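# Move wooden block from tote onto the stand's plate

## Task

Take the wooden block out of the tote and leave it resting on the stand's top plate. The stand's post is already locked at the correct height and has to still be locked at that height at the end; lowering it quickly can cause failure even if a robot is holding it. The tote has to finish fully on the work bench with nothing overhanging the edge. One or both robots may be used. At the end, the grippers must have released and the robots moved away, and everything must stay in place with no robot supporting it. No robot may fall over or be left leaning.

## Robot and tools

Robots: r1 and r2 are identical Hello Robot Stretch 3 units. Each has a differential-drive base 0.33 m long and 0.34 m wide, with a passive omni wheel at the rear, so it cannot move sideways. A lift carries a telescoping arm up and down a mast, and the arm extends toward the robot's right side. To move the gripper forward or back, drive the base. Spinning in place pivots about the point midway between the drive wheels, 0.05 m behind the front edge. With the arm retracted and the wrist folded, the robot sweeps a circle of radius 0.28 m; an unfolded, level wrist reaches beyond that circle.

Frames: the base frame sits on the floor between the drive wheels, with x forward, y to the left and z up. hand_pose is given in this frame, located where the closed fingertips meet. With all wrist joints at 0, its x axis points up, y points back along the arm toward the mast, and z points to the robot's rear. The odometry frame is the base frame as it was when the scene began. Each robot reports in its own frames. The only ways to see where the robots are relative to each other are the images, lidar_m, wrist_depth_mm and head_depth_mm.

execute_actions: the argument "actions" is a list holding either one action object or nothing. An empty list just returns the state and images. The action is keyed by "r1" and/or "r2", and each robot's entry can contain:
- "base": exactly one relative command, measured from the base position in the most recent state report. {"translate_m": d} is a straight drive of d metres, from -1 to 1, with forward positive. {"rotate_rad": d} is a turn in place, from -3.2 to 3.2, with counter-clockwise (left) positive.
- "joints": absolute targets, given by name: lift_m 0 to 1.1 (arm height); arm_m 0 to 0.52 (extension); wrist_yaw_rad -1.345 to 4.42 (0 = along the arm, positive swings toward the front, 3.0 = folded over the base); wrist_pitch_rad -1.57 to 0.451 (0 = level, negative = fingertips down); wrist_roll_rad -2.911 to 2.911; gripper_m -0.089 to 0.179 (larger = wider); head_pan_rad -3.953 to 1.73 (0 = forward, -1.57 = along the arm); head_tilt_rad -1.53 to 0.419 (negative = down). Tolerances for "done" are ±0.004 for lift, arm and gripper, ±0.02 for yaw, roll, pan and tilt, and ±0.05 for pitch.
- "contact_limits": {"arm_m": effort percent, 1 to 100}. The arm stops with contact_stop once its effort reaches this value. Lower values are gentler, but a value that is too low stops the arm immediately. The limit also caps the arm's holding force until the next action.
All commanded motions start at the same time. A robot, base or joint that you leave out may keep pushing toward an earlier target. An unknown key or an out-of-range number rejects the whole call, and nothing moves. A single action runs for at most 15 s. "cameras" chooses which images come back: r1_/r2_ head_camera, nav_camera, wrist_camera, or "all". If it is null or omitted, you get all of them; [] gives none.

wait: {"seconds": 0 to 10}. It commands nothing and returns the same output as an empty action.
zoom_image: {"camera": name, "region": [x0, y0, x1, y1]} in pixels from the top-left corner of that camera's latest full image, no larger than 504 by 504. Image sizes are 896x504 for the head camera, 672x504 for the fisheye nav camera, and 644x364 for the wrist camera.
finished_scene: {"scene": n}. This closes the scene for good and reports success. Only call it when the result is stable.

Results: the "pictures" line lists the returned images in order. base_status and joint_status describe how each motion ended: done, off_target (stopped short and possibly still pushing), contact_stop, time_out or torque_fault. After the last three, the old target is dropped. on_its_own covers joints this call did not command; its "held at" value is the held target, not the actual position. motor_effort is given in percent, positive toward higher joint values, with the peak in brackets. These readings carry fixed biases and noise. An effort at rest outside its normal range suggests the joint is pushing on something or carrying a load. For the wheels, positive effort pushes forward. lidar_m lists 12 ranges in 30° sectors at a height of 0.17 m: the 1st is ahead and they go counter-clockwise (4th left, 7th behind, 10th right). "-" means nothing was seen. The lidar misses glass, thin legs and tabletops, and the robot's own parts can block sectors 5, 6, 9 and 10. wrist_depth_mm and head_depth_mm are 7x7 grids of median depths (the head grid is sideways). base_odometry comes from the wheels, so it counts slip as travel. turned_by_wheels and turned_by_imu give the rotation since the previous result. base_tilt gives forward and right lean in degrees, with a fixed bias of up to about 4°.

Stops and slack: the arm and lift stop when they press firmly on something, then go limp until they are commanded again. A limp lift can sag under load, or rise if the gripper closes against a surface. The base, wrist and head have no contact stop, so they keep pushing. A wrist servo that is overloaded for several seconds shuts off for 10 s (torque_fault).

Speed: the base can reach 0.30 m/s and 1.9 rad/s only with the arm stowed (lift_m < 0.30, arm_m < 0.03, wrist_yaw_rad > 2.54). Otherwise it is limited to 0.10 m/s and 0.63 rad/s.

Gripper: to grasp, command a gripper_m below the object's width; lower values squeeze harder, up to a stall guard. To let go, open at least 0.02 past the value where contact began. Neither the reading nor "done" confirms that an object is held. The fingertips are round 0.04 m pads, and the actual gap is slightly less than gripper_m.

Self-collision: only fold or unfold the wrist with lift_m between 0.32 and 0.95, wrist_pitch_rad at -0.4 and roll near 0. Once folded, the lift can go down to 0.25. When wrist_yaw_rad is below -0.4, keep the pitch at -0.5 or lower.

Things to avoid: dropping the block, pushing hard, and knocking over the tote or stand. Do not lower the stand's post quickly. Robots must not press against each other, because this is not reported and a tiny extra drive after touching becomes a hard press. Equal drive commands can differ by up to 2.5 cm per metre. Arm pushes with the gripper above about 0.45 m, repeated pushes, or driving while hooked on something fixed can tip a robot. If base_tilt shows a lean, undo the last move in small steps, free the gripper, and lower lift_m to about 0.2. Loose objects may occasionally get bumped. The simulation keeps running between calls, and each robot holds its last command in the meantime.

Each tool is called after "Emit:" by a JSON object that holds its "api" and its "payload", one argument or row to a line.

## Session

Emit:
{"api": "execute_actions", "payload": {
  "actions": []
}}

Scene clock: 0.00 s.
r1.base_odometry: x=+0.000 y=+0.000 heading=+0.000 (m, m, rad; r1's odometry frame)
r1.turned_by_wheels: +0.000 (rad since the last result)
r1.turned_by_imu: +0.000 (rad since the last result)
r1.base_tilt: forward=+0.9 right=-0.5 (deg)
r1.lidar_m: 1.85 1.25 2.27 2.23 1.13 0.92 0.91 1.00 1.56 3.12 3.43 1.68
r1.head_depth_mm: 1942 2914 3805 3805 3869 3798 2469 / 1912 2802 3887 3813 3749 3771 2493 / 1920 2827 3966 3908 3899 3874 2501 / 1927 2862 3896 3975 3982 3967 2475 / 1919 2838 - 3987 - 3859 2504 / 1926 2802 - - 3971 1792 2449 / 1897 2812 - - - 1659 1255
r1.base_status: not commanded
r1.joint_positions: lift_m=+0.349 arm_m=+0.000 wrist_yaw_rad=+2.920 wrist_pitch_rad=-0.533 wrist_roll_rad=-0.004 gripper_m=+0.037 head_pan_rad=-0.001 head_tilt_rad=+0.013
r1.joint_status: not commanded
r1.motor_effort: left_wheel=+0 right_wheel=+0 lift_m=+18 arm_m=+0 wrist_yaw_rad=-1 wrist_pitch_rad=+5 wrist_roll_rad=+0 gripper_m=-1 head_pan_rad=+1 head_tilt_rad=+1 (%)
r1.hand_pose: x=+0.0245 y=+0.0585 z=+0.3369 quat_wxyz=(+0.261, +0.697, +0.110, +0.659) (m; r1's base frame)
r1.wrist_depth_mm: - - - - - - - / - - - - - - - / 923 - 925 929 908 916 931 / 735 - 731 739 731 744 748 / 613 593 628 607 618 611 626 / 522 529 - 530 547 525 524 / 458 - - 467 459 461 471
r2.base_odometry: x=+0.000 y=+0.000 heading=+0.000 (m, m, rad; r2's odometry frame)
r2.turned_by_wheels: +0.000 (rad since the last result)
r2.turned_by_imu: +0.000 (rad since the last result)
r2.base_tilt: forward=+0.7 right=-0.3 (deg)
r2.lidar_m: 4.02 1.31 1.49 3.44 1.61 0.86 0.72 0.72 0.81 1.32 3.48 3.92
r2.head_depth_mm: 2067 2653 - - - 3507 2409 / 2090 2932 - - - 3474 2373 / 2097 3239 - - - 3503 2350 / 2091 3247 - - - 3379 2313 / 2117 3289 - - - 3377 2295 / 2124 3359 3898 3959 - 3280 2275 / 2162 3458 3812 3934 3888 3287 2229
r2.base_status: not commanded
r2.joint_positions: lift_m=+0.598 arm_m=+0.001 wrist_yaw_rad=+3.025 wrist_pitch_rad=-0.504 wrist_roll_rad=+0.016 gripper_m=+0.037 head_pan_rad=-0.002 head_tilt_rad=-0.005
r2.joint_status: not commanded
r2.motor_effort: left_wheel=+0 right_wheel=-1 lift_m=+21 arm_m=+0 wrist_yaw_rad=+0 wrist_pitch_rad=+4 wrist_roll_rad=+0 gripper_m=+0 head_pan_rad=+0 head_tilt_rad=+2 (%)
r2.hand_pose: x=+0.0036 y=+0.0655 z=+0.5922 quat_wxyz=(+0.217, +0.699, +0.134, +0.668) (m; r2's base frame)
r2.wrist_depth_mm: - - - - - - - / - - - - - - - / - - - - - - - / - - - - - - - / - 990 - 972 999 957 944 / 848 869 - 847 - 804 825 / 763 763 734 737 746 726 712
pictures: r1_head_camera (sideways: a quarter turn clockwise sets it upright), r1_nav_camera (sideways: a quarter turn counterclockwise sets it upright), r1_wrist_camera, r2_head_camera (sideways: a quarter turn clockwise sets it upright), r2_nav_camera (sideways: a quarter turn counterclockwise sets it upright), r2_wrist_camera
Images, in order (width x height): r1_head_camera 896x504, r1_nav_camera 672x504, r1_wrist_camera 644x364, r2_head_camera 896x504, r2_nav_camera 672x504, r2_wrist_camera 644x364.

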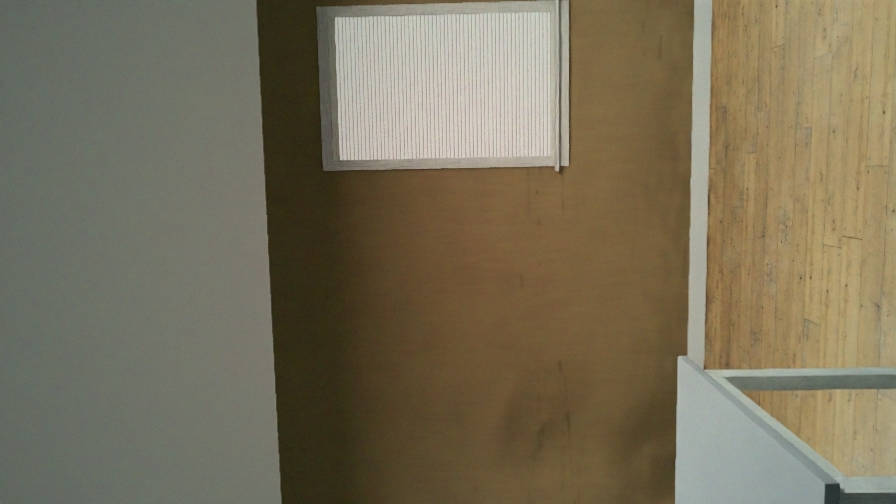

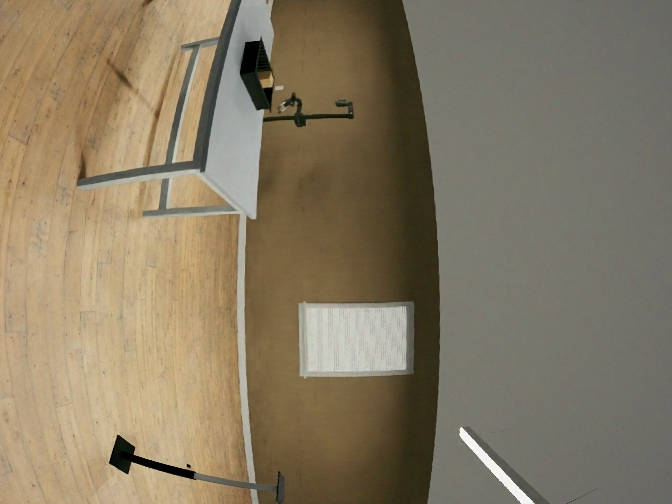

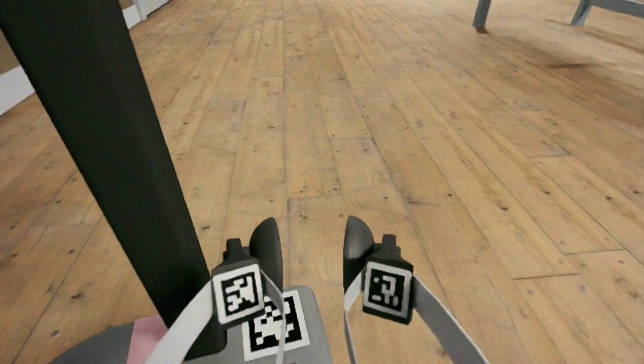

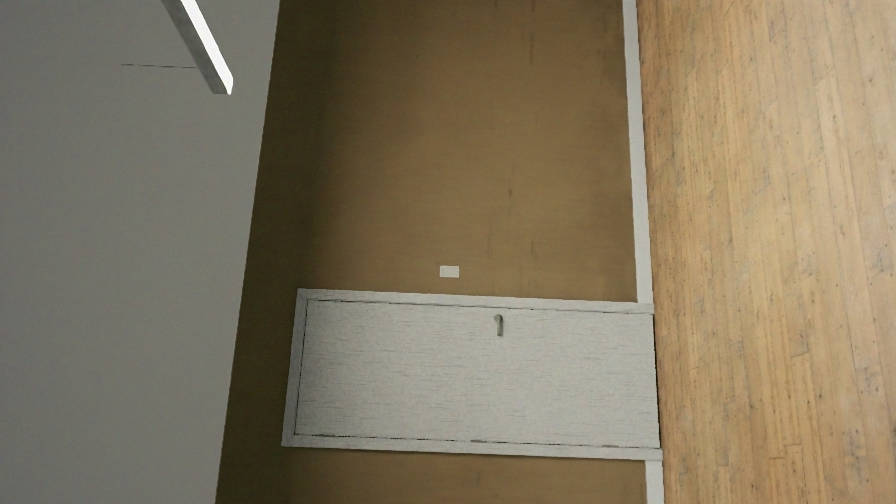

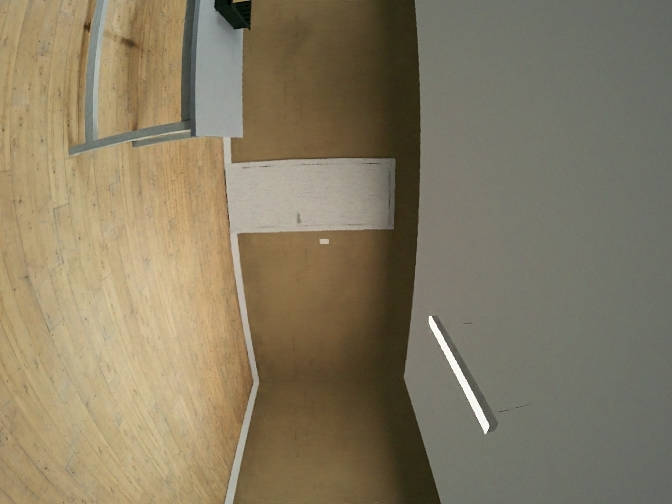

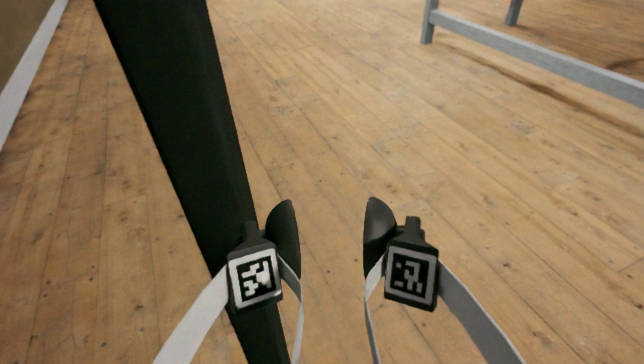

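Emit:
{"api": "execute_actions", "payload": {
  "actions": [
    {"r1":{"joints":{"head_pan_rad":0.6,"head_tilt_rad":-0.3,"lift_m":1.0}}}
  ],
  "cameras": ["r1_head_camera"]
}}

Scene clock: 12.07 s.
r1.base_odometry: x=+0.000 y=+0.000 heading=+0.000 (m, m, rad; r1's odometry frame)
r1.turned_by_wheels: +0.000 (rad since the last result)
r1.turned_by_imu: -0.002 (rad since the last result)
r1.base_tilt: forward=+0.9 right=-0.5 (deg)
r1.lidar_m: 1.85 1.25 2.28 2.23 1.13 0.92 0.91 1.00 1.56 3.13 3.43 1.68
r1.head_depth_mm: 3740 3799 - - 2448 2053 1608 / 3958 - - 1985 1359 1859 1522 / - - - 1993 2401 2093 1614 / - - - 1832 2586 2082 1630 / - - - 1878 2753 2075 1611 / - - - 2191 2907 2095 1631 / - - - 3824 2598 2079 1607
r1.base_status: not commanded
r1.joint_positions: lift_m=+1.000 arm_m=+0.000 wrist_yaw_rad=+2.920 wrist_pitch_rad=-0.533 wrist_roll_rad=-0.004 gripper_m=+0.037 head_pan_rad=+0.593 head_tilt_rad=-0.296
r1.joint_status: all done
r1.motor_effort: left_wheel=+0(1) right_wheel=+0(0) lift_m=+22(22) arm_m=+1(1) wrist_yaw_rad=+0(1) wrist_pitch_rad=+4(4) wrist_roll_rad=+0(0) gripper_m=-1(1) head_pan_rad=+2(23) head_tilt_rad=-3(29) (%)
r1.hand_pose: x=+0.0245 y=+0.0585 z=+0.9876 quat_wxyz=(+0.261, +0.697, +0.110, +0.659) (m; r1's base frame)
r1.wrist_depth_mm: - - - - - - - / - - - - - - - / - - - - - - - / - - - - - - - / - - - - - - - / - - - - - - - / - - - - - - -
r2.base_odometry: x=+0.000 y=+0.000 heading=+0.000 (m, m, rad; r2's odometry frame)
r2.turned_by_wheels: +0.000 (rad since the last result)
r2.turned_by_imu: -0.001 (rad since the last result)
r2.base_tilt: forward=+0.7 right=-0.3 (deg)
r2.lidar_m: 4.01 1.32 1.48 3.45 1.60 0.86 0.72 0.72 0.81 1.32 3.46 3.94
r2.head_depth_mm: 2055 2775 - - - 3508 2364 / 2066 2977 - - - 3451 2385 / 2087 3251 - - - 3511 2330 / 2110 3237 - - - 3442 2295 / 2115 3321 - - - 3418 2305 / 2145 3314 3874 3954 - 3358 2271 / 2164 3346 3974 3872 3859 3329 2255
r2.base_status: not commanded
r2.joint_positions: lift_m=+0.598 arm_m=+0.001 wrist_yaw_rad=+3.025 wrist_pitch_rad=-0.504 wrist_roll_rad=+0.016 gripper_m=+0.037 head_pan_rad=-0.002 head_tilt_rad=-0.005
r2.joint_status: not commanded
r2.motor_effort: left_wheel=+1(0) right_wheel=-1(1) lift_m=+20(21) arm_m=+0(0) wrist_yaw_rad=+1(1) wrist_pitch_rad=+5(4) wrist_roll_rad=+0(0) gripper_m=+0(0) head_pan_rad=-1(0) head_tilt_rad=+2(2) (%)
r2.hand_pose: x=+0.0036 y=+0.0655 z=+0.5922 quat_wxyz=(+0.217, +0.699, +0.134, +0.668) (m; r2's base frame)
r2.wrist_depth_mm: - - - - - - - / - - - - - - - / - - - - - - - / - - - - - - - / - - - 955 966 946 908 / 872 859 - 845 - 834 800 / 768 764 740 736 724 739 705
pictures: r1_head_camera (sideways: a quarter turn clockwise sets it upright)
Images, in order (width x height): r1_head_camera 896x504.

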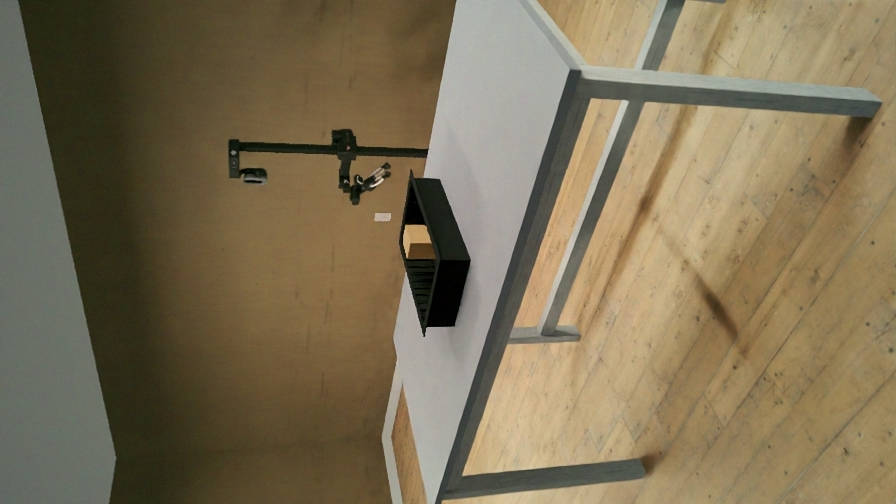

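Emit:
{"api": "execute_actions", "payload": {
  "actions": [
    {"r1":{"base":{"rotate_rad":0.6},"joints":{"head_pan_rad":0}}}
  ],
  "cameras": []
}}

Emit:
{"api": "execute_actions", "payload": {
  "actions": [
    {"r1":{"base":{"translate_m":0.75}}}
  ],
  "cameras": []
}}

Emit:
{"api": "execute_actions", "payload": {
  "actions": [
    {"r1":{"base":{"rotate_rad":1.5},"joints":{"head_pan_rad":-1.57,"head_tilt_rad":-0.6}}}
  ],
  "cameras": ["r1_head_camera","r1_nav_camera"]
}}

Scene clock: 28.57 s.
r1.base_odometry: x=+0.000 y=+0.000 heading=+0.600 (m, m, rad; r1's odometry frame)
r1.turned_by_wheels: +0.600 (rad since the last result)
r1.turned_by_imu: +0.606 (rad since the last result)
r1.base_tilt: forward=+0.9 right=-0.5 (deg)
r1.lidar_m: 2.03 2.27 1.92 1.07 0.91 0.91 1.04 1.75 3.12 1.68 3.87 1.25
r1.head_depth_mm: 3774 3930 - - 1456 2011 1622 / 3936 - - 2004 1462 1918 1520 / - - - 1944 2479 2091 1614 / - - - 1826 2610 2077 1612 / - - - 1914 2804 2099 1625 / - - - 2202 2914 2084 1618 / - - - 3766 2806 2070 1612
r1.base_status: done
r1.joint_positions: lift_m=+1.000 arm_m=+0.000 wrist_yaw_rad=+2.920 wrist_pitch_rad=-0.533 wrist_roll_rad=-0.004 gripper_m=+0.037 head_pan_rad=+0.007 head_tilt_rad=-0.296
r1.joint_status: all done
r1.motor_effort: left_wheel=-5(9) right_wheel=+4(7) lift_m=+22(22) arm_m=+0(0) wrist_yaw_rad=+0(0) wrist_pitch_rad=+4(5) wrist_roll_rad=+1(0) gripper_m=+0(0) head_pan_rad=-3(23) head_tilt_rad=-3(3) (%)
r1.hand_pose: x=+0.0245 y=+0.0585 z=+0.9876 quat_wxyz=(+0.261, +0.697, +0.110, +0.659) (m; r1's base frame)
r1.wrist_depth_mm: - 940 - - - - - / - - - - - - - / 770 - - - - - - / 815 - - - - - - / 873 - - - - - - / 921 - - - - - - / 950 - - - - - -
r2.base_odometry: x=+0.000 y=+0.000 heading=+0.000 (m, m, rad; r2's odometry frame)
r2.turned_by_wheels: +0.000 (rad since the last result)
r2.turned_by_imu: -0.001 (rad since the last result)
r2.base_tilt: forward=+0.5 right=-0.2 (deg)
r2.lidar_m: 3.99 1.32 1.48 3.44 1.61 0.86 0.72 0.72 0.81 1.32 3.49 3.95
r2.head_depth_mm: 2064 2710 - - - 3513 2359 / 2052 2938 - - - 3584 2357 / 2117 3220 - - - 3533 2352 / 2101 3264 - - - 3424 2284 / 2134 3281 - - - 3384 2304 / 2122 3311 3830 3901 - 3262 2274 / 2161 3346 3827 3910 3902 3325 2280
r2.base_status: not commanded
r2.joint_positions: lift_m=+0.598 arm_m=+0.001 wrist_yaw_rad=+3.025 wrist_pitch_rad=-0.504 wrist_roll_rad=+0.016 gripper_m=+0.037 head_pan_rad=-0.002 head_tilt_rad=-0.005
r2.joint_status: not commanded
r2.motor_effort: left_wheel=+1(1) right_wheel=-1(1) lift_m=+21(21) arm_m=+0(0) wrist_yaw_rad=+1(0) wrist_pitch_rad=+4(5) wrist_roll_rad=+0(1) gripper_m=-1(0) head_pan_rad=+0(0) head_tilt_rad=+2(2) (%)
r2.hand_pose: x=+0.0036 y=+0.0655 z=+0.5922 quat_wxyz=(+0.217, +0.699, +0.134, +0.668) (m; r2's base frame)
r2.wrist_depth_mm: - - - - - - - / - - - - - - - / - - - - - - - / - - - - - - - / - - - 989 962 939 943 / 868 856 - 836 - 863 806 / 755 768 726 768 739 723 723
pictures: none
No camera images: the call's "cameras" was empty. Leave "cameras" out to get every camera's image.

Scene clock: 37.03 s.
r1.base_odometry: x=+0.619 y=+0.423 heading=+0.600 (m, m, rad; r1's odometry frame)
r1.turned_by_wheels: +0.000 (rad since the last result)
r1.turned_by_imu: +0.001 (rad since the last result)
r1.base_tilt: forward=+0.8 right=-0.7 (deg)
r1.lidar_m: 1.41 1.56 2.99 1.71 1.46 1.45 1.66 2.80 3.65 1.67 3.35 0.58
r1.head_depth_mm: 3215 3272 3508 3522 1199 860 694 / 3426 3536 3649 3814 1202 863 744 / 3657 3816 - - 1153 863 1529 / - - - - 1081 896 1620 / - - - - 1146 985 1623 / - - - - 1213 1938 1611 / - - - - 1275 2094 1622
r1.base_status: done
r1.joint_positions: lift_m=+1.000 arm_m=+0.000 wrist_yaw_rad=+2.920 wrist_pitch_rad=-0.533 wrist_roll_rad=-0.004 gripper_m=+0.037 head_pan_rad=+0.007 head_tilt_rad=-0.296
r1.joint_status: not commanded
r1.motor_effort: left_wheel=-5(7) right_wheel=+3(7) lift_m=+22(22) arm_m=+0(0) wrist_yaw_rad=+0(0) wrist_pitch_rad=+4(5) wrist_roll_rad=+0(0) gripper_m=+0(1) head_pan_rad=-2(3) head_tilt_rad=-2(2) (%)
r1.hand_pose: x=+0.0245 y=+0.0585 z=+0.9876 quat_wxyz=(+0.261, +0.697, +0.110, +0.659) (m; r1's base frame)
r1.wrist_depth_mm: - - - - - - - / - - - - - - - / - - - - - - - / - - - - - - - / - - - - - - - / - - - - - - - / - - - - - - -
r2.base_odometry: x=+0.000 y=+0.000 heading=+0.000 (m, m, rad; r2's odometry frame)
r2.turned_by_wheels: +0.000 (rad since the last result)
r2.turned_by_imu: -0.001 (rad since the last result)
r2.base_tilt: forward=+0.6 right=-0.2 (deg)
r2.lidar_m: 4.01 1.32 1.48 3.45 1.60 0.86 0.72 0.72 0.81 1.32 3.48 3.90
r2.head_depth_mm: 2042 2717 - - - 3518 2373 / 2062 2920 - - - 3466 2344 / 2082 3172 - - - 3449 2314 / 2117 3247 - - - 3368 2330 / 2124 3237 - - - 3364 2270 / 2128 3327 3898 3922 3996 3343 2264 / 2163 3390 3860 3887 3878 3308 2262
r2.base_status: not commanded
r2.joint_positions: lift_m=+0.598 arm_m=+0.001 wrist_yaw_rad=+3.025 wrist_pitch_rad=-0.504 wrist_roll_rad=+0.016 gripper_m=+0.037 head_pan_rad=-0.002 head_tilt_rad=-0.005
r2.joint_status: not commanded
r2.motor_effort: left_wheel=+1(1) right_wheel=+0(1) lift_m=+21(21) arm_m=+0(0) wrist_yaw_rad=+1(0) wrist_pitch_rad=+5(5) wrist_roll_rad=+0(0) gripper_m=-1(1) head_pan_rad=+1(0) head_tilt_rad=+2(2) (%)
r2.hand_pose: x=+0.0036 y=+0.0655 z=+0.5922 quat_wxyz=(+0.217, +0.699, +0.134, +0.668) (m; r2's base frame)
r2.wrist_depth_mm: - - - - - - - / - - - - - - - / - - - - - - - / - - - - - - - / - - - 980 966 942 955 / 863 860 - 842 - 803 803 / 780 763 739 741 761 714 720
pictures: none
No camera images: the call's "cameras" was empty. Leave "cameras" out to get every camera's image.

Scene clock: 40.40 s.
r1.base_odometry: x=+0.619 y=+0.423 heading=+2.099 (m, m, rad; r1's odometry frame)
r1.turned_by_wheels: +1.500 (rad since the last result)
r1.turned_by_imu: +1.516 (rad since the last result)
r1.base_tilt: forward=+0.8 right=-0.6 (deg)
r1.lidar_m: 1.79 1.47 1.45 1.60 2.51 3.64 1.66 3.36 0.58 1.36 1.56 3.56
r1.head_depth_mm: 3097 3292 3410 - - - 1275 / 3154 3492 1390 983 - - - / 3376 3744 1277 983 - - - / 3742 3963 1195 984 - - - / 3963 - 1265 978 - - 1225 / - - 1299 1066 1997 - 1242 / - - 1357 2130 1854 1561 1255
r1.base_status: done
r1.joint_positions: lift_m=+1.000 arm_m=+0.000 wrist_yaw_rad=+2.920 wrist_pitch_rad=-0.533 wrist_roll_rad=-0.004 gripper_m=+0.037 head_pan_rad=-1.563 head_tilt_rad=-0.592
r1.joint_status: all done
r1.motor_effort: left_wheel=-5(9) right_wheel=+3(7) lift_m=+22(22) arm_m=+0(1) wrist_yaw_rad=-1(1) wrist_pitch_rad=+5(4) wrist_roll_rad=+0(0) gripper_m=-2(2) head_pan_rad=-2(27) head_tilt_rad=-5(28) (%)
r1.hand_pose: x=+0.0245 y=+0.0585 z=+0.9876 quat_wxyz=(+0.261, +0.697, +0.110, +0.659) (m; r1's base frame)
r1.wrist_depth_mm: - - - - - - - / - - - - - - - / - - - - - - - / - - - - - - - / - - - - - - - / - - - - - - - / - - - - - - -
r2.base_odometry: x=+0.000 y=+0.000 heading=+0.000 (m, m, rad; r2's odometry frame)
r2.turned_by_wheels: +0.000 (rad since the last result)
r2.turned_by_imu: +0.000 (rad since the last result)
r2.base_tilt: forward=+0.5 right=-0.2 (deg)
r2.lidar_m: 4.00 1.31 1.48 3.46 1.60 0.86 0.72 0.72 0.81 1.32 3.49 3.92
r2.head_depth_mm: 2052 2741 - - - 3614 2391 / 2106 2928 - - - 3539 2345 / 2086 3159 - - - 3478 2317 / 2107 3266 - - - 3466 2307 / 2119 3314 - - - 3386 2316 / 2163 3336 3966 - 3935 3291 2282 / 2190 3408 3825 3861 3866 3273 2260
r2.base_status: not commanded
r2.joint_positions: lift_m=+0.598 arm_m=+0.001 wrist_yaw_rad=+3.025 wrist_pitch_rad=-0.504 wrist_roll_rad=+0.016 gripper_m=+0.037 head_pan_rad=-0.002 head_tilt_rad=-0.005
r2.joint_status: not commanded
r2.motor_effort: left_wheel=+1(1) right_wheel=-1(0) lift_m=+21(21) arm_m=+0(0) wrist_yaw_rad=+0(1) wrist_pitch_rad=+4(5) wrist_roll_rad=+0(0) gripper_m=-1(0) head_pan_rad=-1(0) head_tilt_rad=+2(2) (%)
r2.hand_pose: x=+0.0036 y=+0.0655 z=+0.5922 quat_wxyz=(+0.217, +0.699, +0.134, +0.668) (m; r2's base frame)
r2.wrist_depth_mm: - - - - - - - / - - - - - - - / - - - - - - - / - - - - - - - / - 987 - 974 - 922 943 / 864 861 - 828 - 817 797 / 752 765 728 745 737 705 712
pictures: r1_head_camera (sideways: a quarter turn clockwise sets it upright), r1_nav_camera (sideways: a quarter turn counterclockwise sets it upright)
Images, in order (width x height): r1_head_camera 896x504, r1_nav_camera 672x504.

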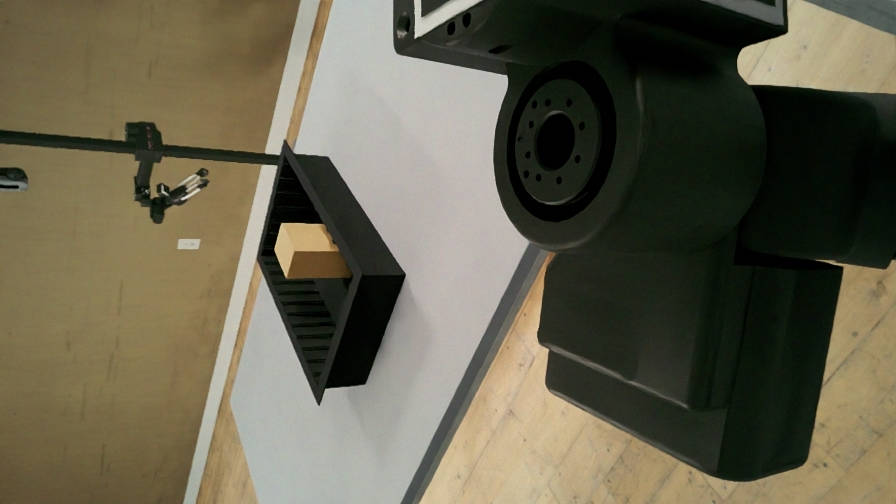

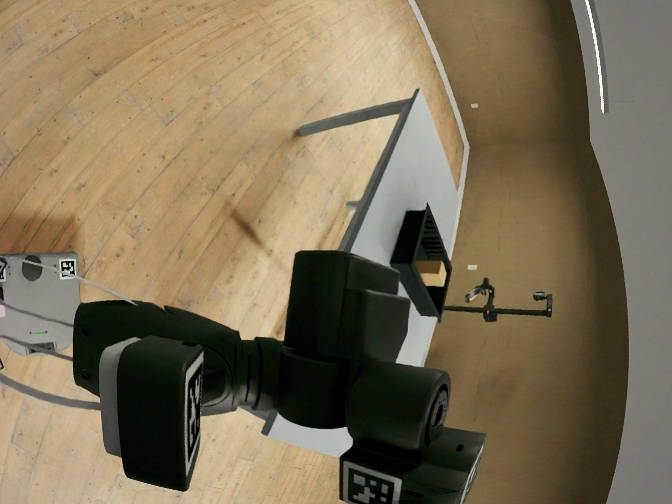

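Emit:
{"api": "execute_actions", "payload": {
  "actions": [
    {"r1":{"base":{"rotate_rad":-1.57}}}
  ],
  "cameras": []
}}

Emit:
{"api": "execute_actions", "payload": {
  "actions": [
    {"r1":{"base":{"translate_m":0.3}}}
  ],
  "cameras": []
}}

Emit:
{"api": "execute_actions", "payload": {
  "actions": [
    {"r1":{"base":{"rotate_rad":1.57},"joints":{"lift_m":1.05,"wrist_yaw_rad":0,"head_tilt_rad":-0.8}}}
  ],
  "cameras": ["r1_head_camera","r1_wrist_camera"]
}}

Scene clock: 54.87 s.
r1.base_odometry: x=+0.619 y=+0.423 heading=+0.530 (m, m, rad; r1's odometry frame)
r1.turned_by_wheels: -1.570 (rad since the last result)
r1.turned_by_imu: -1.589 (rad since the last result)
r1.base_tilt: forward=+0.7 right=-0.6 (deg)
r1.lidar_m: 1.36 1.56 3.51 1.80 1.46 1.46 1.60 2.51 3.63 1.66 3.36 0.58
r1.head_depth_mm: 3274 3616 3365 - - - 1285 / 3565 3815 3363 2417 - - - / 3801 - 3206 2413 - - - / - - 3413 2406 - - - / - - 3326 2426 - - 1236 / 3961 - 3308 2420 1984 - 1248 / 3597 3826 3384 2392 1856 1551 1252
r1.base_status: done
r1.joint_positions: lift_m=+1.000 arm_m=+0.000 wrist_yaw_rad=+2.920 wrist_pitch_rad=-0.533 wrist_roll_rad=-0.004 gripper_m=+0.037 head_pan_rad=-1.563 head_tilt_rad=-0.592
r1.joint_status: not commanded
r1.motor_effort: left_wheel=+3(8) right_wheel=-3(6) lift_m=+22(22) arm_m=+0(0) wrist_yaw_rad=+0(0) wrist_pitch_rad=+4(5) wrist_roll_rad=+0(0) gripper_m=+0(0) head_pan_rad=-2(2) head_tilt_rad=-5(5) (%)
r1.hand_pose: x=+0.0245 y=+0.0585 z=+0.9876 quat_wxyz=(+0.261, +0.697, +0.110, +0.659) (m; r1's base frame)
r1.wrist_depth_mm: - - - - - - - / - - - - - - - / - - - - - - - / - - - - - - - / - - - - - - - / - - - - - - - / - - - - - - -
r2.base_odometry: x=+0.000 y=+0.000 heading=+0.000 (m, m, rad; r2's odometry frame)
r2.turned_by_wheels: +0.000 (rad since the last result)
r2.turned_by_imu: -0.001 (rad since the last result)
r2.base_tilt: forward=+0.6 right=-0.2 (deg)
r2.lidar_m: 4.00 1.32 1.48 3.47 1.60 0.86 0.72 0.72 0.81 1.32 3.48 3.91
r2.head_depth_mm: 2044 2722 - - - 3524 2371 / 2069 2940 - - - 3515 2362 / 2073 3149 - - - 3452 2328 / 2078 3263 - - - 3490 2297 / 2121 3357 - - - 3334 2266 / 2130 3346 3981 3957 - 3338 2283 / 2150 3350 3901 3875 3864 3272 2253
r2.base_status: not commanded
r2.joint_positions: lift_m=+0.598 arm_m=+0.001 wrist_yaw_rad=+3.025 wrist_pitch_rad=-0.504 wrist_roll_rad=+0.016 gripper_m=+0.037 head_pan_rad=-0.002 head_tilt_rad=-0.005
r2.joint_status: not commanded
r2.motor_effort: left_wheel=+1(1) right_wheel=+0(1) lift_m=+21(21) arm_m=+0(0) wrist_yaw_rad=+1(0) wrist_pitch_rad=+4(5) wrist_roll_rad=+0(0) gripper_m=-1(1) head_pan_rad=+0(0) head_tilt_rad=+2(2) (%)
r2.hand_pose: x=+0.0036 y=+0.0655 z=+0.5922 quat_wxyz=(+0.217, +0.699, +0.134, +0.668) (m; r2's base frame)
r2.wrist_depth_mm: - - - - - - - / - - - - - - - / - - - - - - - / - - - - - - - / - 972 - 963 981 941 928 / 887 849 - 841 - 797 821 / 755 760 731 753 740 734 739
pictures: none
No camera images: the call's "cameras" was empty. Leave "cameras" out to get every camera's image.

Scene clock: 58.83 s.
r1.base_odometry: x=+0.878 y=+0.575 heading=+0.530 (m, m, rad; r1's odometry frame)
r1.turned_by_wheels: +0.000 (rad since the last result)
r1.turned_by_imu: +0.000 (rad since the last result)
r1.base_tilt: forward=+0.8 right=-0.6 (deg)
r1.lidar_m: 1.11 1.31 4.10 2.08 1.70 1.69 1.86 2.92 1.73 3.80 0.38 1.00
r1.head_depth_mm: 3461 3650 3230 - - - 1287 / 3782 - 3484 2321 - - - / 3998 - 3461 2440 - - - / - - 3390 2385 - - - / - - 3412 2402 - - 1237 / 3605 3955 3401 2420 2002 - 1241 / 3249 3531 3291 2375 1869 1558 537
r1.base_status: done
r1.joint_positions: lift_m=+1.000 arm_m=+0.000 wrist_yaw_rad=+2.920 wrist_pitch_rad=-0.533 wrist_roll_rad=-0.004 gripper_m=+0.037 head_pan_rad=-1.563 head_tilt_rad=-0.592
r1.joint_status: not commanded
r1.motor_effort: left_wheel=+2(8) right_wheel=-3(4) lift_m=+22(22) arm_m=+1(0) wrist_yaw_rad=-1(0) wrist_pitch_rad=+5(4) wrist_roll_rad=+0(0) gripper_m=-1(1) head_pan_rad=-2(2) head_tilt_rad=-5(5) (%)
r1.hand_pose: x=+0.0245 y=+0.0585 z=+0.9876 quat_wxyz=(+0.261, +0.697, +0.110, +0.659) (m; r1's base frame)
r1.wrist_depth_mm: - - - - - - - / - - - - - - - / - - - - - - 798 / - - - - - - - / - - - - - - - / - - - - - - - / - - - - - - -
r2.base_odometry: x=+0.000 y=+0.000 heading=+0.000 (m, m, rad; r2's odometry frame)
r2.turned_by_wheels: +0.000 (rad since the last result)
r2.turned_by_imu: +0.000 (rad since the last result)
r2.base_tilt: forward=+0.7 right=-0.3 (deg)
r2.lidar_m: 4.01 1.32 1.48 3.44 1.60 0.86 0.72 0.72 0.81 1.32 3.50 3.94
r2.head_depth_mm: 2062 2733 - - - 3558 2390 / 2066 2972 - - - 3368 2331 / 2080 3196 - - - 3452 2333 / 2118 3231 - - - 3482 2312 / 2122 3352 - - - 3380 2291 / 2153 3340 - 3960 - 3318 2277 / 2142 3388 3846 3915 3884 3282 2267
r2.base_status: not commanded
r2.joint_positions: lift_m=+0.598 arm_m=+0.001 wrist_yaw_rad=+3.025 wrist_pitch_rad=-0.504 wrist_roll_rad=+0.016 gripper_m=+0.037 head_pan_rad=-0.002 head_tilt_rad=-0.005
r2.joint_status: not commanded
r2.motor_effort: left_wheel=+1(1) right_wheel=-1(1) lift_m=+20(21) arm_m=+0(0) wrist_yaw_rad=+1(0) wrist_pitch_rad=+4(5) wrist_roll_rad=+0(1) gripper_m=+0(0) head_pan_rad=+0(0) head_tilt_rad=+2(2) (%)
r2.hand_pose: x=+0.0036 y=+0.0655 z=+0.5922 quat_wxyz=(+0.217, +0.699, +0.134, +0.668) (m; r2's base frame)
r2.wrist_depth_mm: - - - - - - - / - - - - - - - / - - - - - - - / - - - - - - - / - 975 - 950 948 936 940 / 869 868 - 836 - 822 817 / 771 766 753 746 725 739 717
pictures: none
No camera images: the call's "cameras" was empty. Leave "cameras" out to get every camera's image.

Scene clock: 62.30 s.
r1.base_odometry: x=+0.878 y=+0.575 heading=+2.100 (m, m, rad; r1's odometry frame)
r1.turned_by_wheels: +1.570 (rad since the last result)
r1.turned_by_imu: +1.587 (rad since the last result)
r1.base_tilt: forward=+0.6 right=-0.5 (deg)
r1.lidar_m: 2.08 1.70 1.69 1.86 2.92 1.72 3.83 0.38 1.00 1.10 1.31 4.15
r1.head_depth_mm: 2834 - - - - 559 1184 / 2960 - - - - 1301 1183 / 3189 - - - - 1297 1183 / 3512 - - - 1071 1339 1183 / 3695 1211 853 731 1480 1341 1185 / - 1203 869 769 1559 1329 1174 / - 1201 921 811 1548 1331 1177
r1.base_status: done
r1.joint_positions: lift_m=+1.050 arm_m=+0.000 wrist_yaw_rad=+0.002 wrist_pitch_rad=-0.533 wrist_roll_rad=-0.004 gripper_m=+0.037 head_pan_rad=-1.563 head_tilt_rad=-0.790
r1.joint_status: all done
r1.motor_effort: left_wheel=-5(10) right_wheel=+4(7) lift_m=+22(24) arm_m=+0(1) wrist_yaw_rad=-2(4) wrist_pitch_rad=+5(5) wrist_roll_rad=+0(0) gripper_m=-1(1) head_pan_rad=-2(3) head_tilt_rad=-7(24) (%)
r1.hand_pose: x=-0.0212 y=-0.3533 z=+1.0375 quat_wxyz=(+0.684, +0.187, -0.680, -0.186) (m; r1's base frame)
r1.wrist_depth_mm: - - - - - - - / - - - - - - - / 835 785 735 702 774 843 - / - 635 608 593 644 650 662 / - 570 548 539 535 536 546 / - - 486 460 475 464 465 / - - - 402 395 406 408
r2.base_odometry: x=+0.000 y=+0.000 heading=+0.000 (m, m, rad; r2's odometry frame)
r2.turned_by_wheels: +0.000 (rad since the last result)
r2.turned_by_imu: +0.000 (rad since the last result)
r2.base_tilt: forward=+0.5 right=-0.2 (deg)
r2.lidar_m: 4.01 1.32 1.48 3.44 1.61 0.86 0.72 0.72 0.81 1.32 3.49 3.93
r2.head_depth_mm: 2066 2714 - - - 3579 2355 / 2061 2955 - - - 3518 2308 / 2097 3160 - - - 3483 2339 / 2093 3242 - - - 3407 2297 / 2125 3265 - - - 3455 2293 / 2147 3335 3855 3985 3981 3365 2265 / 2165 3344 3915 3857 3834 3310 2275
r2.base_status: not commanded
r2.joint_positions: lift_m=+0.598 arm_m=+0.001 wrist_yaw_rad=+3.025 wrist_pitch_rad=-0.504 wrist_roll_rad=+0.016 gripper_m=+0.037 head_pan_rad=-0.002 head_tilt_rad=-0.005
r2.joint_status: not commanded
r2.motor_effort: left_wheel=+0(1) right_wheel=-1(1) lift_m=+21(20) arm_m=+0(0) wrist_yaw_rad=+0(0) wrist_pitch_rad=+5(4) wrist_roll_rad=+0(0) gripper_m=+0(0) head_pan_rad=+1(0) head_tilt_rad=+2(2) (%)
r2.hand_pose: x=+0.0036 y=+0.0655 z=+0.5922 quat_wxyz=(+0.217, +0.699, +0.134, +0.668) (m; r2's base frame)
r2.wrist_depth_mm: - - - - - - - / - - - - - - - / - - - - - - - / - - - - - - - / - 956 - 986 - 952 933 / 876 865 - 830 - 822 810 / 744 754 732 730 747 730 717
pictures: r1_head_camera (sideways: a quarter turn clockwise sets it upright), r1_wrist_camera
Images, in order (width x height): r1_head_camera 896x504, r1_wrist_camera 644x364.

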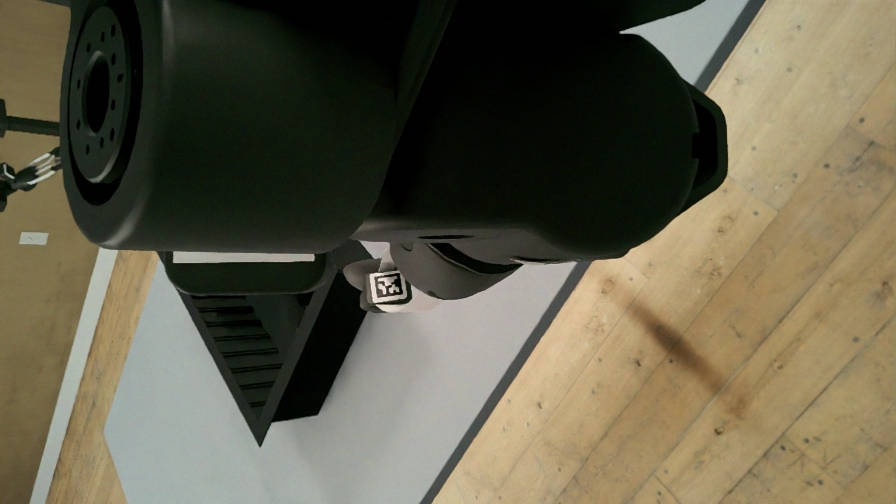

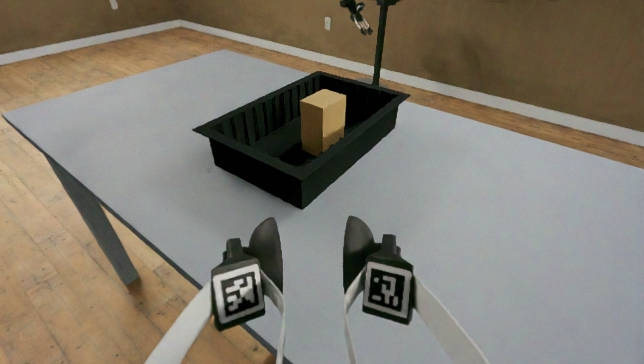

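Emit:
{"api": "execute_actions", "payload": {
  "actions": [
    {"r1":{"joints":{"arm_m":0.4,"gripper_m":0.17}}}
  ],
  "cameras": ["r1_wrist_camera","r1_nav_camera"]
}}

Scene clock: 73.17 s.
r1.base_odometry: x=+0.878 y=+0.575 heading=+2.100 (m, m, rad; r1's odometry frame)
r1.turned_by_wheels: +0.000 (rad since the last result)
r1.turned_by_imu: -0.001 (rad since the last result)
r1.base_tilt: forward=+0.8 right=-0.5 (deg)
r1.lidar_m: 2.08 1.70 1.68 1.86 2.91 1.73 3.86 0.38 1.01 1.11 1.31 4.14
r1.head_depth_mm: 2933 3029 942 758 636 559 1188 / 3071 2756 935 757 634 1271 1184 / 3318 1073 902 752 632 1352 1183 / - 1057 851 750 662 1338 1178 / 3710 1065 852 751 1486 1339 1172 / - 1205 866 768 1559 1331 1171 / - 1198 922 813 1553 1337 1172
r1.base_status: not commanded
r1.joint_positions: lift_m=+1.050 arm_m=+0.400 wrist_yaw_rad=+0.000 wrist_pitch_rad=-0.533 wrist_roll_rad=-0.004 gripper_m=+0.170 head_pan_rad=-1.563 head_tilt_rad=-0.790
r1.joint_status: all done
r1.motor_effort: left_wheel=-5(5) right_wheel=+3(4) lift_m=+22(22) arm_m=+6(5) wrist_yaw_rad=+0(3) wrist_pitch_rad=+4(5) wrist_roll_rad=+0(0) gripper_m=-1(83) head_pan_rad=-3(2) head_tilt_rad=-6(6) (%)
r1.hand_pose: x=-0.0215 y=-0.7530 z=+1.0375 quat_wxyz=(+0.684, +0.187, -0.680, -0.186) (m; r1's base frame)
r1.wrist_depth_mm: - - - - - - - / - - - - - - - / - 795 785 - - - - / 639 637 636 557 538 - - / 525 539 457 501 502 534 - / 461 376 441 378 446 459 459 / - 377 399 398 392 408 398
r2.base_odometry: x=+0.000 y=+0.000 heading=+0.000 (m, m, rad; r2's odometry frame)
r2.turned_by_wheels: +0.000 (rad since the last result)
r2.turned_by_imu: -0.001 (rad since the last result)
r2.base_tilt: forward=+0.5 right=-0.2 (deg)
r2.lidar_m: 4.02 1.32 1.48 3.46 1.60 0.86 0.72 0.72 0.81 1.32 3.48 3.89
r2.head_depth_mm: 2054 2715 - - - 3579 2377 / 2079 2973 - - - 3490 2349 / 2095 3171 - - - 3460 2326 / 2112 3208 - - - 3408 2318 / 2130 3306 - - - 3397 2293 / 2134 3332 3971 3931 3975 3315 2255 / 2157 3336 3860 3912 3954 3274 2254
r2.base_status: not commanded
r2.joint_positions: lift_m=+0.598 arm_m=+0.001 wrist_yaw_rad=+3.025 wrist_pitch_rad=-0.504 wrist_roll_rad=+0.016 gripper_m=+0.037 head_pan_rad=-0.002 head_tilt_rad=-0.005
r2.joint_status: not commanded
r2.motor_effort: left_wheel=+0(1) right_wheel=-1(1) lift_m=+21(21) arm_m=-1(0) wrist_yaw_rad=+0(1) wrist_pitch_rad=+5(4) wrist_roll_rad=+0(1) gripper_m=-1(0) head_pan_rad=-1(1) head_tilt_rad=+2(2) (%)
r2.hand_pose: x=+0.0036 y=+0.0655 z=+0.5922 quat_wxyz=(+0.217, +0.699, +0.134, +0.668) (m; r2's base frame)
r2.wrist_depth_mm: - - - - - - - / - - - - - - - / - - - - - - - / - - - - - - - / - - - 953 975 993 907 / 875 850 - 819 - 833 795 / 771 777 720 743 728 730 719
pictures: r1_nav_camera (sideways: a quarter turn counterclockwise sets it upright), r1_wrist_camera
Images, in order (width x height): r1_nav_camera 672x504, r1_wrist_camera 644x364.

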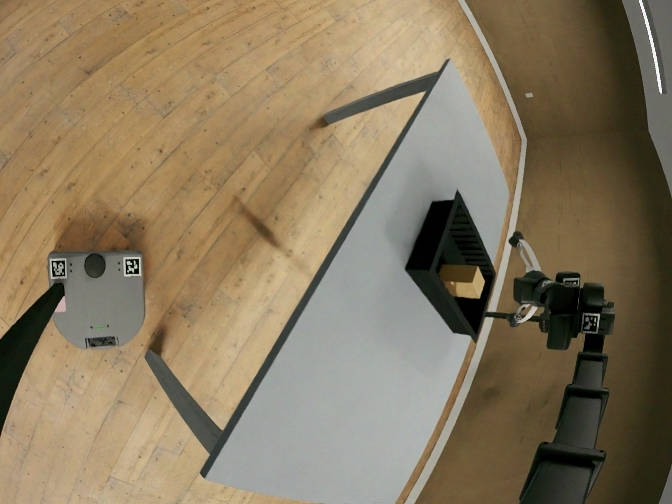

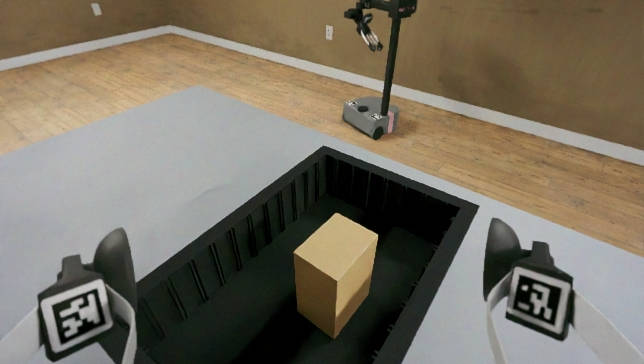

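Emit:
{"api": "execute_actions", "payload": {
  "actions": [
    {"r1":{"joints":{"arm_m":0.52,"wrist_pitch_rad":-0.9}}}
  ],
  "cameras": ["r1_wrist_camera"]
}}

Scene clock: 81.33 s.
r1.base_odometry: x=+0.878 y=+0.575 heading=+2.100 (m, m, rad; r1's odometry frame)
r1.turned_by_wheels: +0.000 (rad since the last result)
r1.turned_by_imu: -0.001 (rad since the last result)
r1.base_tilt: forward=+0.8 right=-0.4 (deg)
r1.lidar_m: 2.08 1.70 1.69 1.86 2.91 1.72 3.84 0.38 1.00 1.11 1.31 4.14
r1.head_depth_mm: 2913 3052 942 758 639 558 1186 / 3058 2783 941 755 637 1278 1182 / 3299 1063 903 756 633 1343 1176 / - 1067 851 753 663 1340 1178 / 3732 1054 848 752 1492 1348 1174 / - 1218 865 766 1550 1336 1173 / - 1210 916 811 1556 1336 1176
r1.base_status: not commanded
r1.joint_positions: lift_m=+1.050 arm_m=+0.519 wrist_yaw_rad=+0.000 wrist_pitch_rad=-0.904 wrist_roll_rad=-0.004 gripper_m=+0.170 head_pan_rad=-1.563 head_tilt_rad=-0.790
r1.joint_status: all done
r1.motor_effort: left_wheel=-5(5) right_wheel=+4(4) lift_m=+22(22) arm_m=+6(6) wrist_yaw_rad=-1(1) wrist_pitch_rad=+2(4) wrist_roll_rad=+0(0) gripper_m=-2(0) head_pan_rad=-2(2) head_tilt_rad=-6(6) (%)
r1.hand_pose: x=-0.0215 y=-0.8039 z=+0.9722 quat_wxyz=(+0.638, +0.310, -0.634, -0.309) (m; r1's base frame)
r1.wrist_depth_mm: 566 566 581 579 - - - / 502 499 517 429 417 - - / 451 456 385 456 440 401 - / 409 402 403 287 412 413 425 / 374 328 380 296 379 389 393 / 342 344 347 353 340 357 364 / - 276 322 324 320 330 332
r2.base_odometry: x=+0.000 y=+0.000 heading=+0.000 (m, m, rad; r2's odometry frame)
r2.turned_by_wheels: +0.000 (rad since the last result)
r2.turned_by_imu: -0.001 (rad since the last result)
r2.base_tilt: forward=+0.5 right=+0.0 (deg)
r2.lidar_m: 4.00 1.32 1.48 3.45 1.60 0.86 0.72 0.72 0.81 1.32 3.49 3.89
r2.head_depth_mm: 2064 2744 - - - 3486 2369 / 2064 2921 - - - 3523 2340 / 2083 3145 - - - 3471 2338 / 2107 3201 - - - 3406 2306 / 2124 3270 - - - 3390 2288 / 2148 3344 3953 3919 - 3381 2275 / 2149 3364 3892 3907 3867 3262 2252
r2.base_status: not commanded
r2.joint_positions: lift_m=+0.598 arm_m=+0.001 wrist_yaw_rad=+3.025 wrist_pitch_rad=-0.504 wrist_roll_rad=+0.016 gripper_m=+0.037 head_pan_rad=-0.002 head_tilt_rad=-0.005
r2.joint_status: not commanded
r2.motor_effort: left_wheel=+1(1) right_wheel=+0(1) lift_m=+21(21) arm_m=+0(0) wrist_yaw_rad=+1(1) wrist_pitch_rad=+5(5) wrist_roll_rad=+0(1) gripper_m=+0(0) head_pan_rad=+0(1) head_tilt_rad=+2(2) (%)
r2.hand_pose: x=+0.0036 y=+0.0655 z=+0.5922 quat_wxyz=(+0.217, +0.699, +0.134, +0.668) (m; r2's base frame)
r2.wrist_depth_mm: - - - - - - - / - - - - - - - / - - - - - - - / - - - - - - - / - - - 952 981 955 956 / 863 873 - 830 - 810 808 / 787 743 748 744 750 728 730
pictures: r1_wrist_camera
Images, in order (width x height): r1_wrist_camera 644x364.

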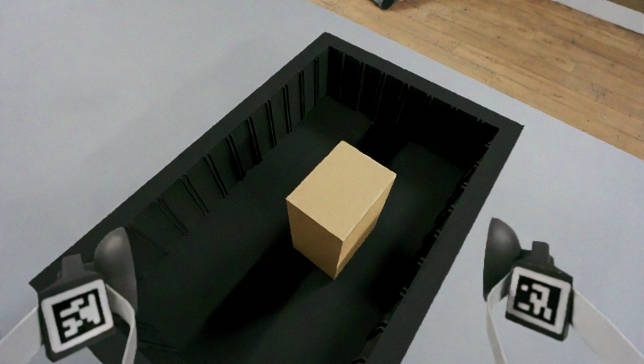

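Emit:
{"api": "execute_actions", "payload": {
  "actions": [
    {"r1":{"joints":{"lift_m":0.92,"wrist_pitch_rad":-0.6}}}
  ],
  "cameras": ["r1_wrist_camera"]
}}

Scene clock: 88.40 s.
r1.base_odometry: x=+0.878 y=+0.575 heading=+2.100 (m, m, rad; r1's odometry frame)
r1.turned_by_wheels: +0.000 (rad since the last result)
r1.turned_by_imu: -0.001 (rad since the last result)
r1.base_tilt: forward=+0.8 right=-0.5 (deg)
r1.lidar_m: 2.08 1.70 1.69 1.86 2.91 1.73 3.83 0.38 1.00 1.11 1.31 4.14
r1.head_depth_mm: 2894 3087 - - 631 559 1184 / 2973 - 907 757 636 1272 1176 / 3054 1041 898 753 635 1336 1177 / 3501 909 850 753 664 1342 1180 / 3773 1266 847 751 1478 1340 1176 / - 1213 865 768 1573 1336 1169 / - 1206 923 810 1552 1338 1178
r1.base_status: not commanded
r1.joint_positions: lift_m=+0.920 arm_m=+0.519 wrist_yaw_rad=+0.000 wrist_pitch_rad=-0.619 wrist_roll_rad=-0.004 gripper_m=+0.170 head_pan_rad=-1.563 head_tilt_rad=-0.790
r1.joint_status: all done
r1.motor_effort: left_wheel=-5(5) right_wheel=+3(4) lift_m=+14(21) arm_m=+6(6) wrist_yaw_rad=+0(1) wrist_pitch_rad=+7(9) wrist_roll_rad=+0(0) gripper_m=-1(0) head_pan_rad=-2(3) head_tilt_rad=-6(6) (%)
r1.hand_pose: x=-0.0215 y=-0.8592 z=+0.8907 quat_wxyz=(+0.675, +0.216, -0.672, -0.215) (m; r1's base frame)
r1.wrist_depth_mm: - 762 - - - - - / 561 570 575 576 - - - / 453 457 333 388 356 323 - / 376 363 303 359 357 323 375 / 318 249 315 179 196 309 332 / 197 272 282 182 271 286 289 / - 250 251 236 252 180 254
r2.base_odometry: x=+0.000 y=+0.000 heading=+0.000 (m, m, rad; r2's odometry frame)
r2.turned_by_wheels: +0.000 (rad since the last result)
r2.turned_by_imu: -0.001 (rad since the last result)
r2.base_tilt: forward=+0.5 right=+0.0 (deg)
r2.lidar_m: 4.00 1.31 1.48 3.45 1.60 0.86 0.72 0.72 0.81 1.32 3.49 3.92
r2.head_depth_mm: 2061 2696 - - - 3538 2378 / 2092 2936 - - - 3526 2346 / 2096 3123 - - - 3504 2321 / 2137 3254 - - - 3388 2286 / 2110 3255 - - - 3407 2290 / 2130 3284 3895 - - 3321 2266 / 2149 3387 3819 3830 3851 3243 2258
r2.base_status: not commanded
r2.joint_positions: lift_m=+0.598 arm_m=+0.001 wrist_yaw_rad=+3.025 wrist_pitch_rad=-0.504 wrist_roll_rad=+0.016 gripper_m=+0.037 head_pan_rad=-0.002 head_tilt_rad=-0.005
r2.joint_status: not commanded
r2.motor_effort: left_wheel=+0(1) right_wheel=-1(1) lift_m=+21(21) arm_m=+0(0) wrist_yaw_rad=+0(1) wrist_pitch_rad=+4(5) wrist_roll_rad=+0(0) gripper_m=-1(0) head_pan_rad=+0(0) head_tilt_rad=+2(2) (%)
r2.hand_pose: x=+0.0036 y=+0.0655 z=+0.5922 quat_wxyz=(+0.217, +0.699, +0.134, +0.668) (m; r2's base frame)
r2.wrist_depth_mm: - - - - - - - / - - - - - - - / - - - - - - - / - - - - - - - / - - - 974 997 927 930 / 897 832 - 839 - 822 792 / 759 769 725 741 728 706 713
pictures: r1_wrist_camera
Images, in order (width x height): r1_wrist_camera 644x364.

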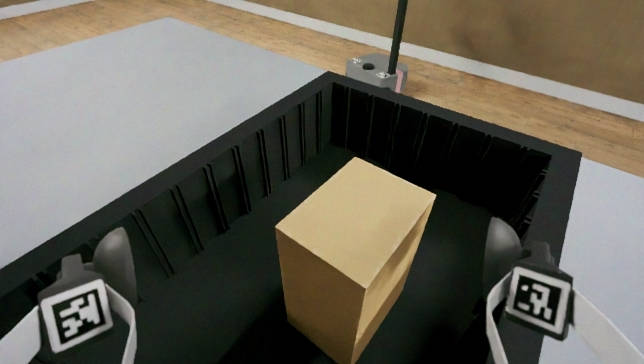

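Emit:
{"api": "execute_actions", "payload": {
  "actions": [
    {"r1":{"joints":{"gripper_m":0.0}}}
  ],
  "cameras": []
}}

Emit:
{"api": "execute_actions", "payload": {
  "actions": [
    {"r1":{"joints":{"lift_m":1.1}}}
  ],
  "cameras": ["r1_wrist_camera","r1_head_camera"]
}}

Scene clock: 95.00 s.
r1.base_odometry: x=+0.878 y=+0.575 heading=+2.100 (m, m, rad; r1's odometry frame)
r1.turned_by_wheels: +0.000 (rad since the last result)
r1.turned_by_imu: -0.001 (rad since the last result)
r1.base_tilt: forward=+0.7 right=-0.6 (deg)
r1.lidar_m: 2.08 1.70 1.68 1.86 2.92 1.73 3.84 0.38 1.00 1.10 1.31 4.14
r1.head_depth_mm: 2903 3040 - - 629 560 1184 / 3001 - 908 753 634 1275 1181 / 3085 1068 901 757 633 1348 1182 / 3467 931 846 752 664 1339 1174 / 3774 1204 849 750 1482 1345 1170 / - 1209 861 767 1556 1339 1168 / - 1206 922 813 1545 1336 1178
r1.base_status: not commanded
r1.joint_positions: lift_m=+0.920 arm_m=+0.519 wrist_yaw_rad=+0.000 wrist_pitch_rad=-0.615 wrist_roll_rad=-0.004 gripper_m=+0.000 head_pan_rad=-1.563 head_tilt_rad=-0.790
r1.joint_status: all done
r1.motor_effort: left_wheel=-4(6) right_wheel=+4(5) lift_m=+14(14) arm_m=+6(6) wrist_yaw_rad=+0(6) wrist_pitch_rad=+6(8) wrist_roll_rad=+0(0) gripper_m=-4(83) head_pan_rad=-2(3) head_tilt_rad=-6(7) (%)
r1.hand_pose: x=-0.0216 y=-0.8599 z=+0.8914 quat_wxyz=(+0.675, +0.215, -0.672, -0.214) (m; r1's base frame)
r1.wrist_depth_mm: - - - - - - - / 564 563 580 577 - - - / 453 459 424 378 350 328 - / 378 367 291 204 349 322 379 / 323 244 313 185 310 309 333 / 206 264 285 - 285 204 292 / 223 251 252 248 251 179 256
r2.base_odometry: x=+0.000 y=+0.000 heading=+0.000 (m, m, rad; r2's odometry frame)
r2.turned_by_wheels: +0.000 (rad since the last result)
r2.turned_by_imu: -0.001 (rad since the last result)
r2.base_tilt: forward=+0.6 right=-0.3 (deg)
r2.lidar_m: 4.00 1.31 1.48 3.45 1.60 0.86 0.72 0.72 0.81 1.32 3.48 3.91
r2.head_depth_mm: 2090 2701 - - - 3465 2379 / 2085 2929 - - - 3471 2327 / 2074 3166 - - - 3445 2328 / 2102 3237 - - - 3432 2301 / 2118 3330 - - - 3362 2299 / 2149 3286 - 3960 - 3351 2266 / 2162 3328 3815 3906 3937 3264 2272
r2.base_status: not commanded
r2.joint_positions: lift_m=+0.598 arm_m=+0.001 wrist_yaw_rad=+3.025 wrist_pitch_rad=-0.504 wrist_roll_rad=+0.016 gripper_m=+0.037 head_pan_rad=-0.002 head_tilt_rad=-0.005
r2.joint_status: not commanded
r2.motor_effort: left_wheel=+1(1) right_wheel=-1(1) lift_m=+21(21) arm_m=+0(0) wrist_yaw_rad=+1(1) wrist_pitch_rad=+5(5) wrist_roll_rad=+1(0) gripper_m=-1(1) head_pan_rad=+1(0) head_tilt_rad=+2(2) (%)
r2.hand_pose: x=+0.0036 y=+0.0655 z=+0.5922 quat_wxyz=(+0.217, +0.699, +0.134, +0.668) (m; r2's base frame)
r2.wrist_depth_mm: - - - - - - - / - - - - - - - / - - - - - - - / - - - - - - - / - 985 - 996 977 944 938 / 867 872 - 834 - 823 789 / 773 767 721 735 711 728 702
pictures: none
No camera images: the call's "cameras" was empty. Leave "cameras" out to get every camera's image.

Scene clock: 97.47 s.
r1.base_odometry: x=+0.878 y=+0.575 heading=+2.100 (m, m, rad; r1's odometry frame)
r1.turned_by_wheels: +0.000 (rad since the last result)
r1.turned_by_imu: +0.000 (rad since the last result)
r1.base_tilt: forward=+0.8 right=-0.5 (deg)
r1.lidar_m: 2.08 1.69 1.68 1.86 2.91 1.73 3.84 0.38 1.01 1.11 1.31 4.12
r1.head_depth_mm: 2892 3055 947 759 636 560 1191 / 3077 2793 938 757 636 1262 1189 / 3281 1078 900 756 633 1335 1179 / 3697 1040 853 756 662 1344 1175 / 3740 1209 852 753 1488 1344 1175 / - 1207 866 767 1554 1333 1169 / - 1202 919 809 1542 1331 1169
r1.base_status: not commanded
r1.joint_positions: lift_m=+1.100 arm_m=+0.519 wrist_yaw_rad=+0.000 wrist_pitch_rad=-0.615 wrist_roll_rad=-0.004 gripper_m=+0.000 head_pan_rad=-1.563 head_tilt_rad=-0.790
r1.joint_status: all done
r1.motor_effort: left_wheel=-5(5) right_wheel=+4(4) lift_m=+22(23) arm_m=+6(6) wrist_yaw_rad=+0(0) wrist_pitch_rad=+6(6) wrist_roll_rad=+0(0) gripper_m=-3(4) head_pan_rad=-2(2) head_tilt_rad=-6(6) (%)
r1.hand_pose: x=-0.0216 y=-0.8598 z=+1.0709 quat_wxyz=(+0.675, +0.215, -0.672, -0.214) (m; r1's base frame)
r1.wrist_depth_mm: - - - - - - - / - - - - - - - / - 763 770 - - - - / 622 630 646 638 - - - / 547 547 541 501 471 567 - / 476 473 432 - 466 462 484 / 420 424 412 315 416 417 434
r2.base_odometry: x=+0.000 y=+0.000 heading=+0.000 (m, m, rad; r2's odometry frame)
r2.turned_by_wheels: +0.000 (rad since the last result)
r2.turned_by_imu: +0.000 (rad since the last result)
r2.base_tilt: forward=+0.6 right=-0.4 (deg)
r2.lidar_m: 3.99 1.32 1.48 3.44 1.60 0.86 0.72 0.72 0.81 1.32 3.46 3.92
r2.head_depth_mm: 2034 2683 - - - 3573 2357 / 2102 2943 - - - 3467 2316 / 2107 3164 - - - 3452 2319 / 2117 3206 - - - 3420 2341 / 2140 3305 - - - 3378 2306 / 2135 3303 3955 - 3956 3329 2268 / 2153 3372 3896 3879 3896 3284 2261
r2.base_status: not commanded
r2.joint_positions: lift_m=+0.598 arm_m=+0.001 wrist_yaw_rad=+3.025 wrist_pitch_rad=-0.504 wrist_roll_rad=+0.016 gripper_m=+0.037 head_pan_rad=-0.002 head_tilt_rad=-0.005
r2.joint_status: not commanded
r2.motor_effort: left_wheel=+1(0) right_wheel=-1(0) lift_m=+21(21) arm_m=+0(0) wrist_yaw_rad=+0(1) wrist_pitch_rad=+5(5) wrist_roll_rad=+0(1) gripper_m=+0(0) head_pan_rad=+1(0) head_tilt_rad=+2(2) (%)
r2.hand_pose: x=+0.0036 y=+0.0655 z=+0.5922 quat_wxyz=(+0.217, +0.699, +0.134, +0.668) (m; r2's base frame)
r2.wrist_depth_mm: - - - - - - - / - - - - - - - / - - - - - - - / - - - - - - - / - 978 - 972 983 941 920 / 887 875 - 815 - 805 804 / 760 767 758 753 720 722 703
pictures: r1_head_camera (sideways: a quarter turn clockwise sets it upright), r1_wrist_camera
Images, in order (width x height): r1_head_camera 896x504, r1_wrist_camera 644x364.

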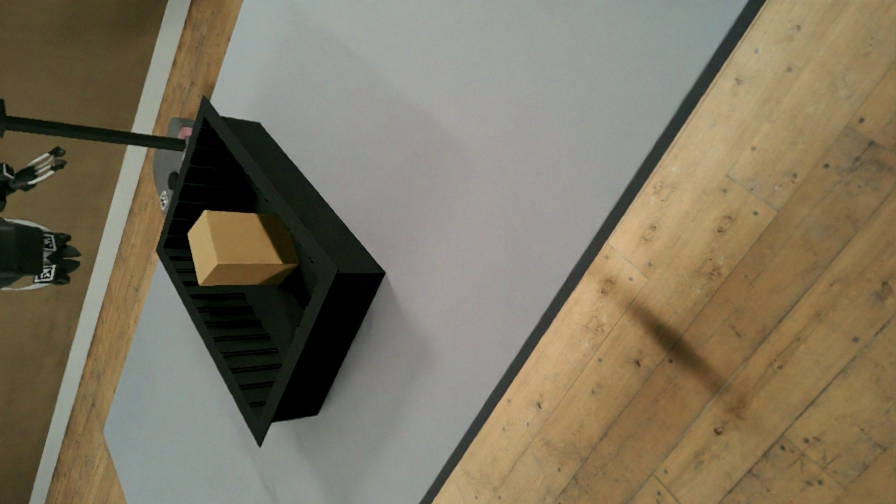

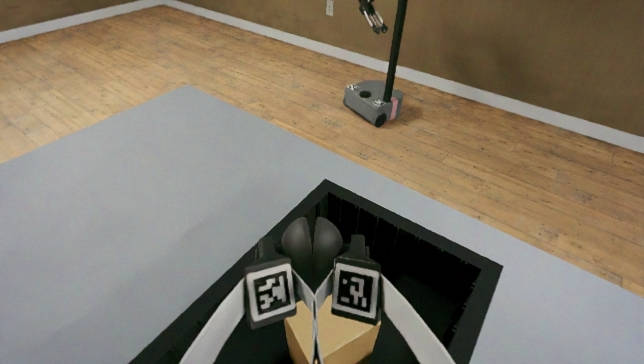

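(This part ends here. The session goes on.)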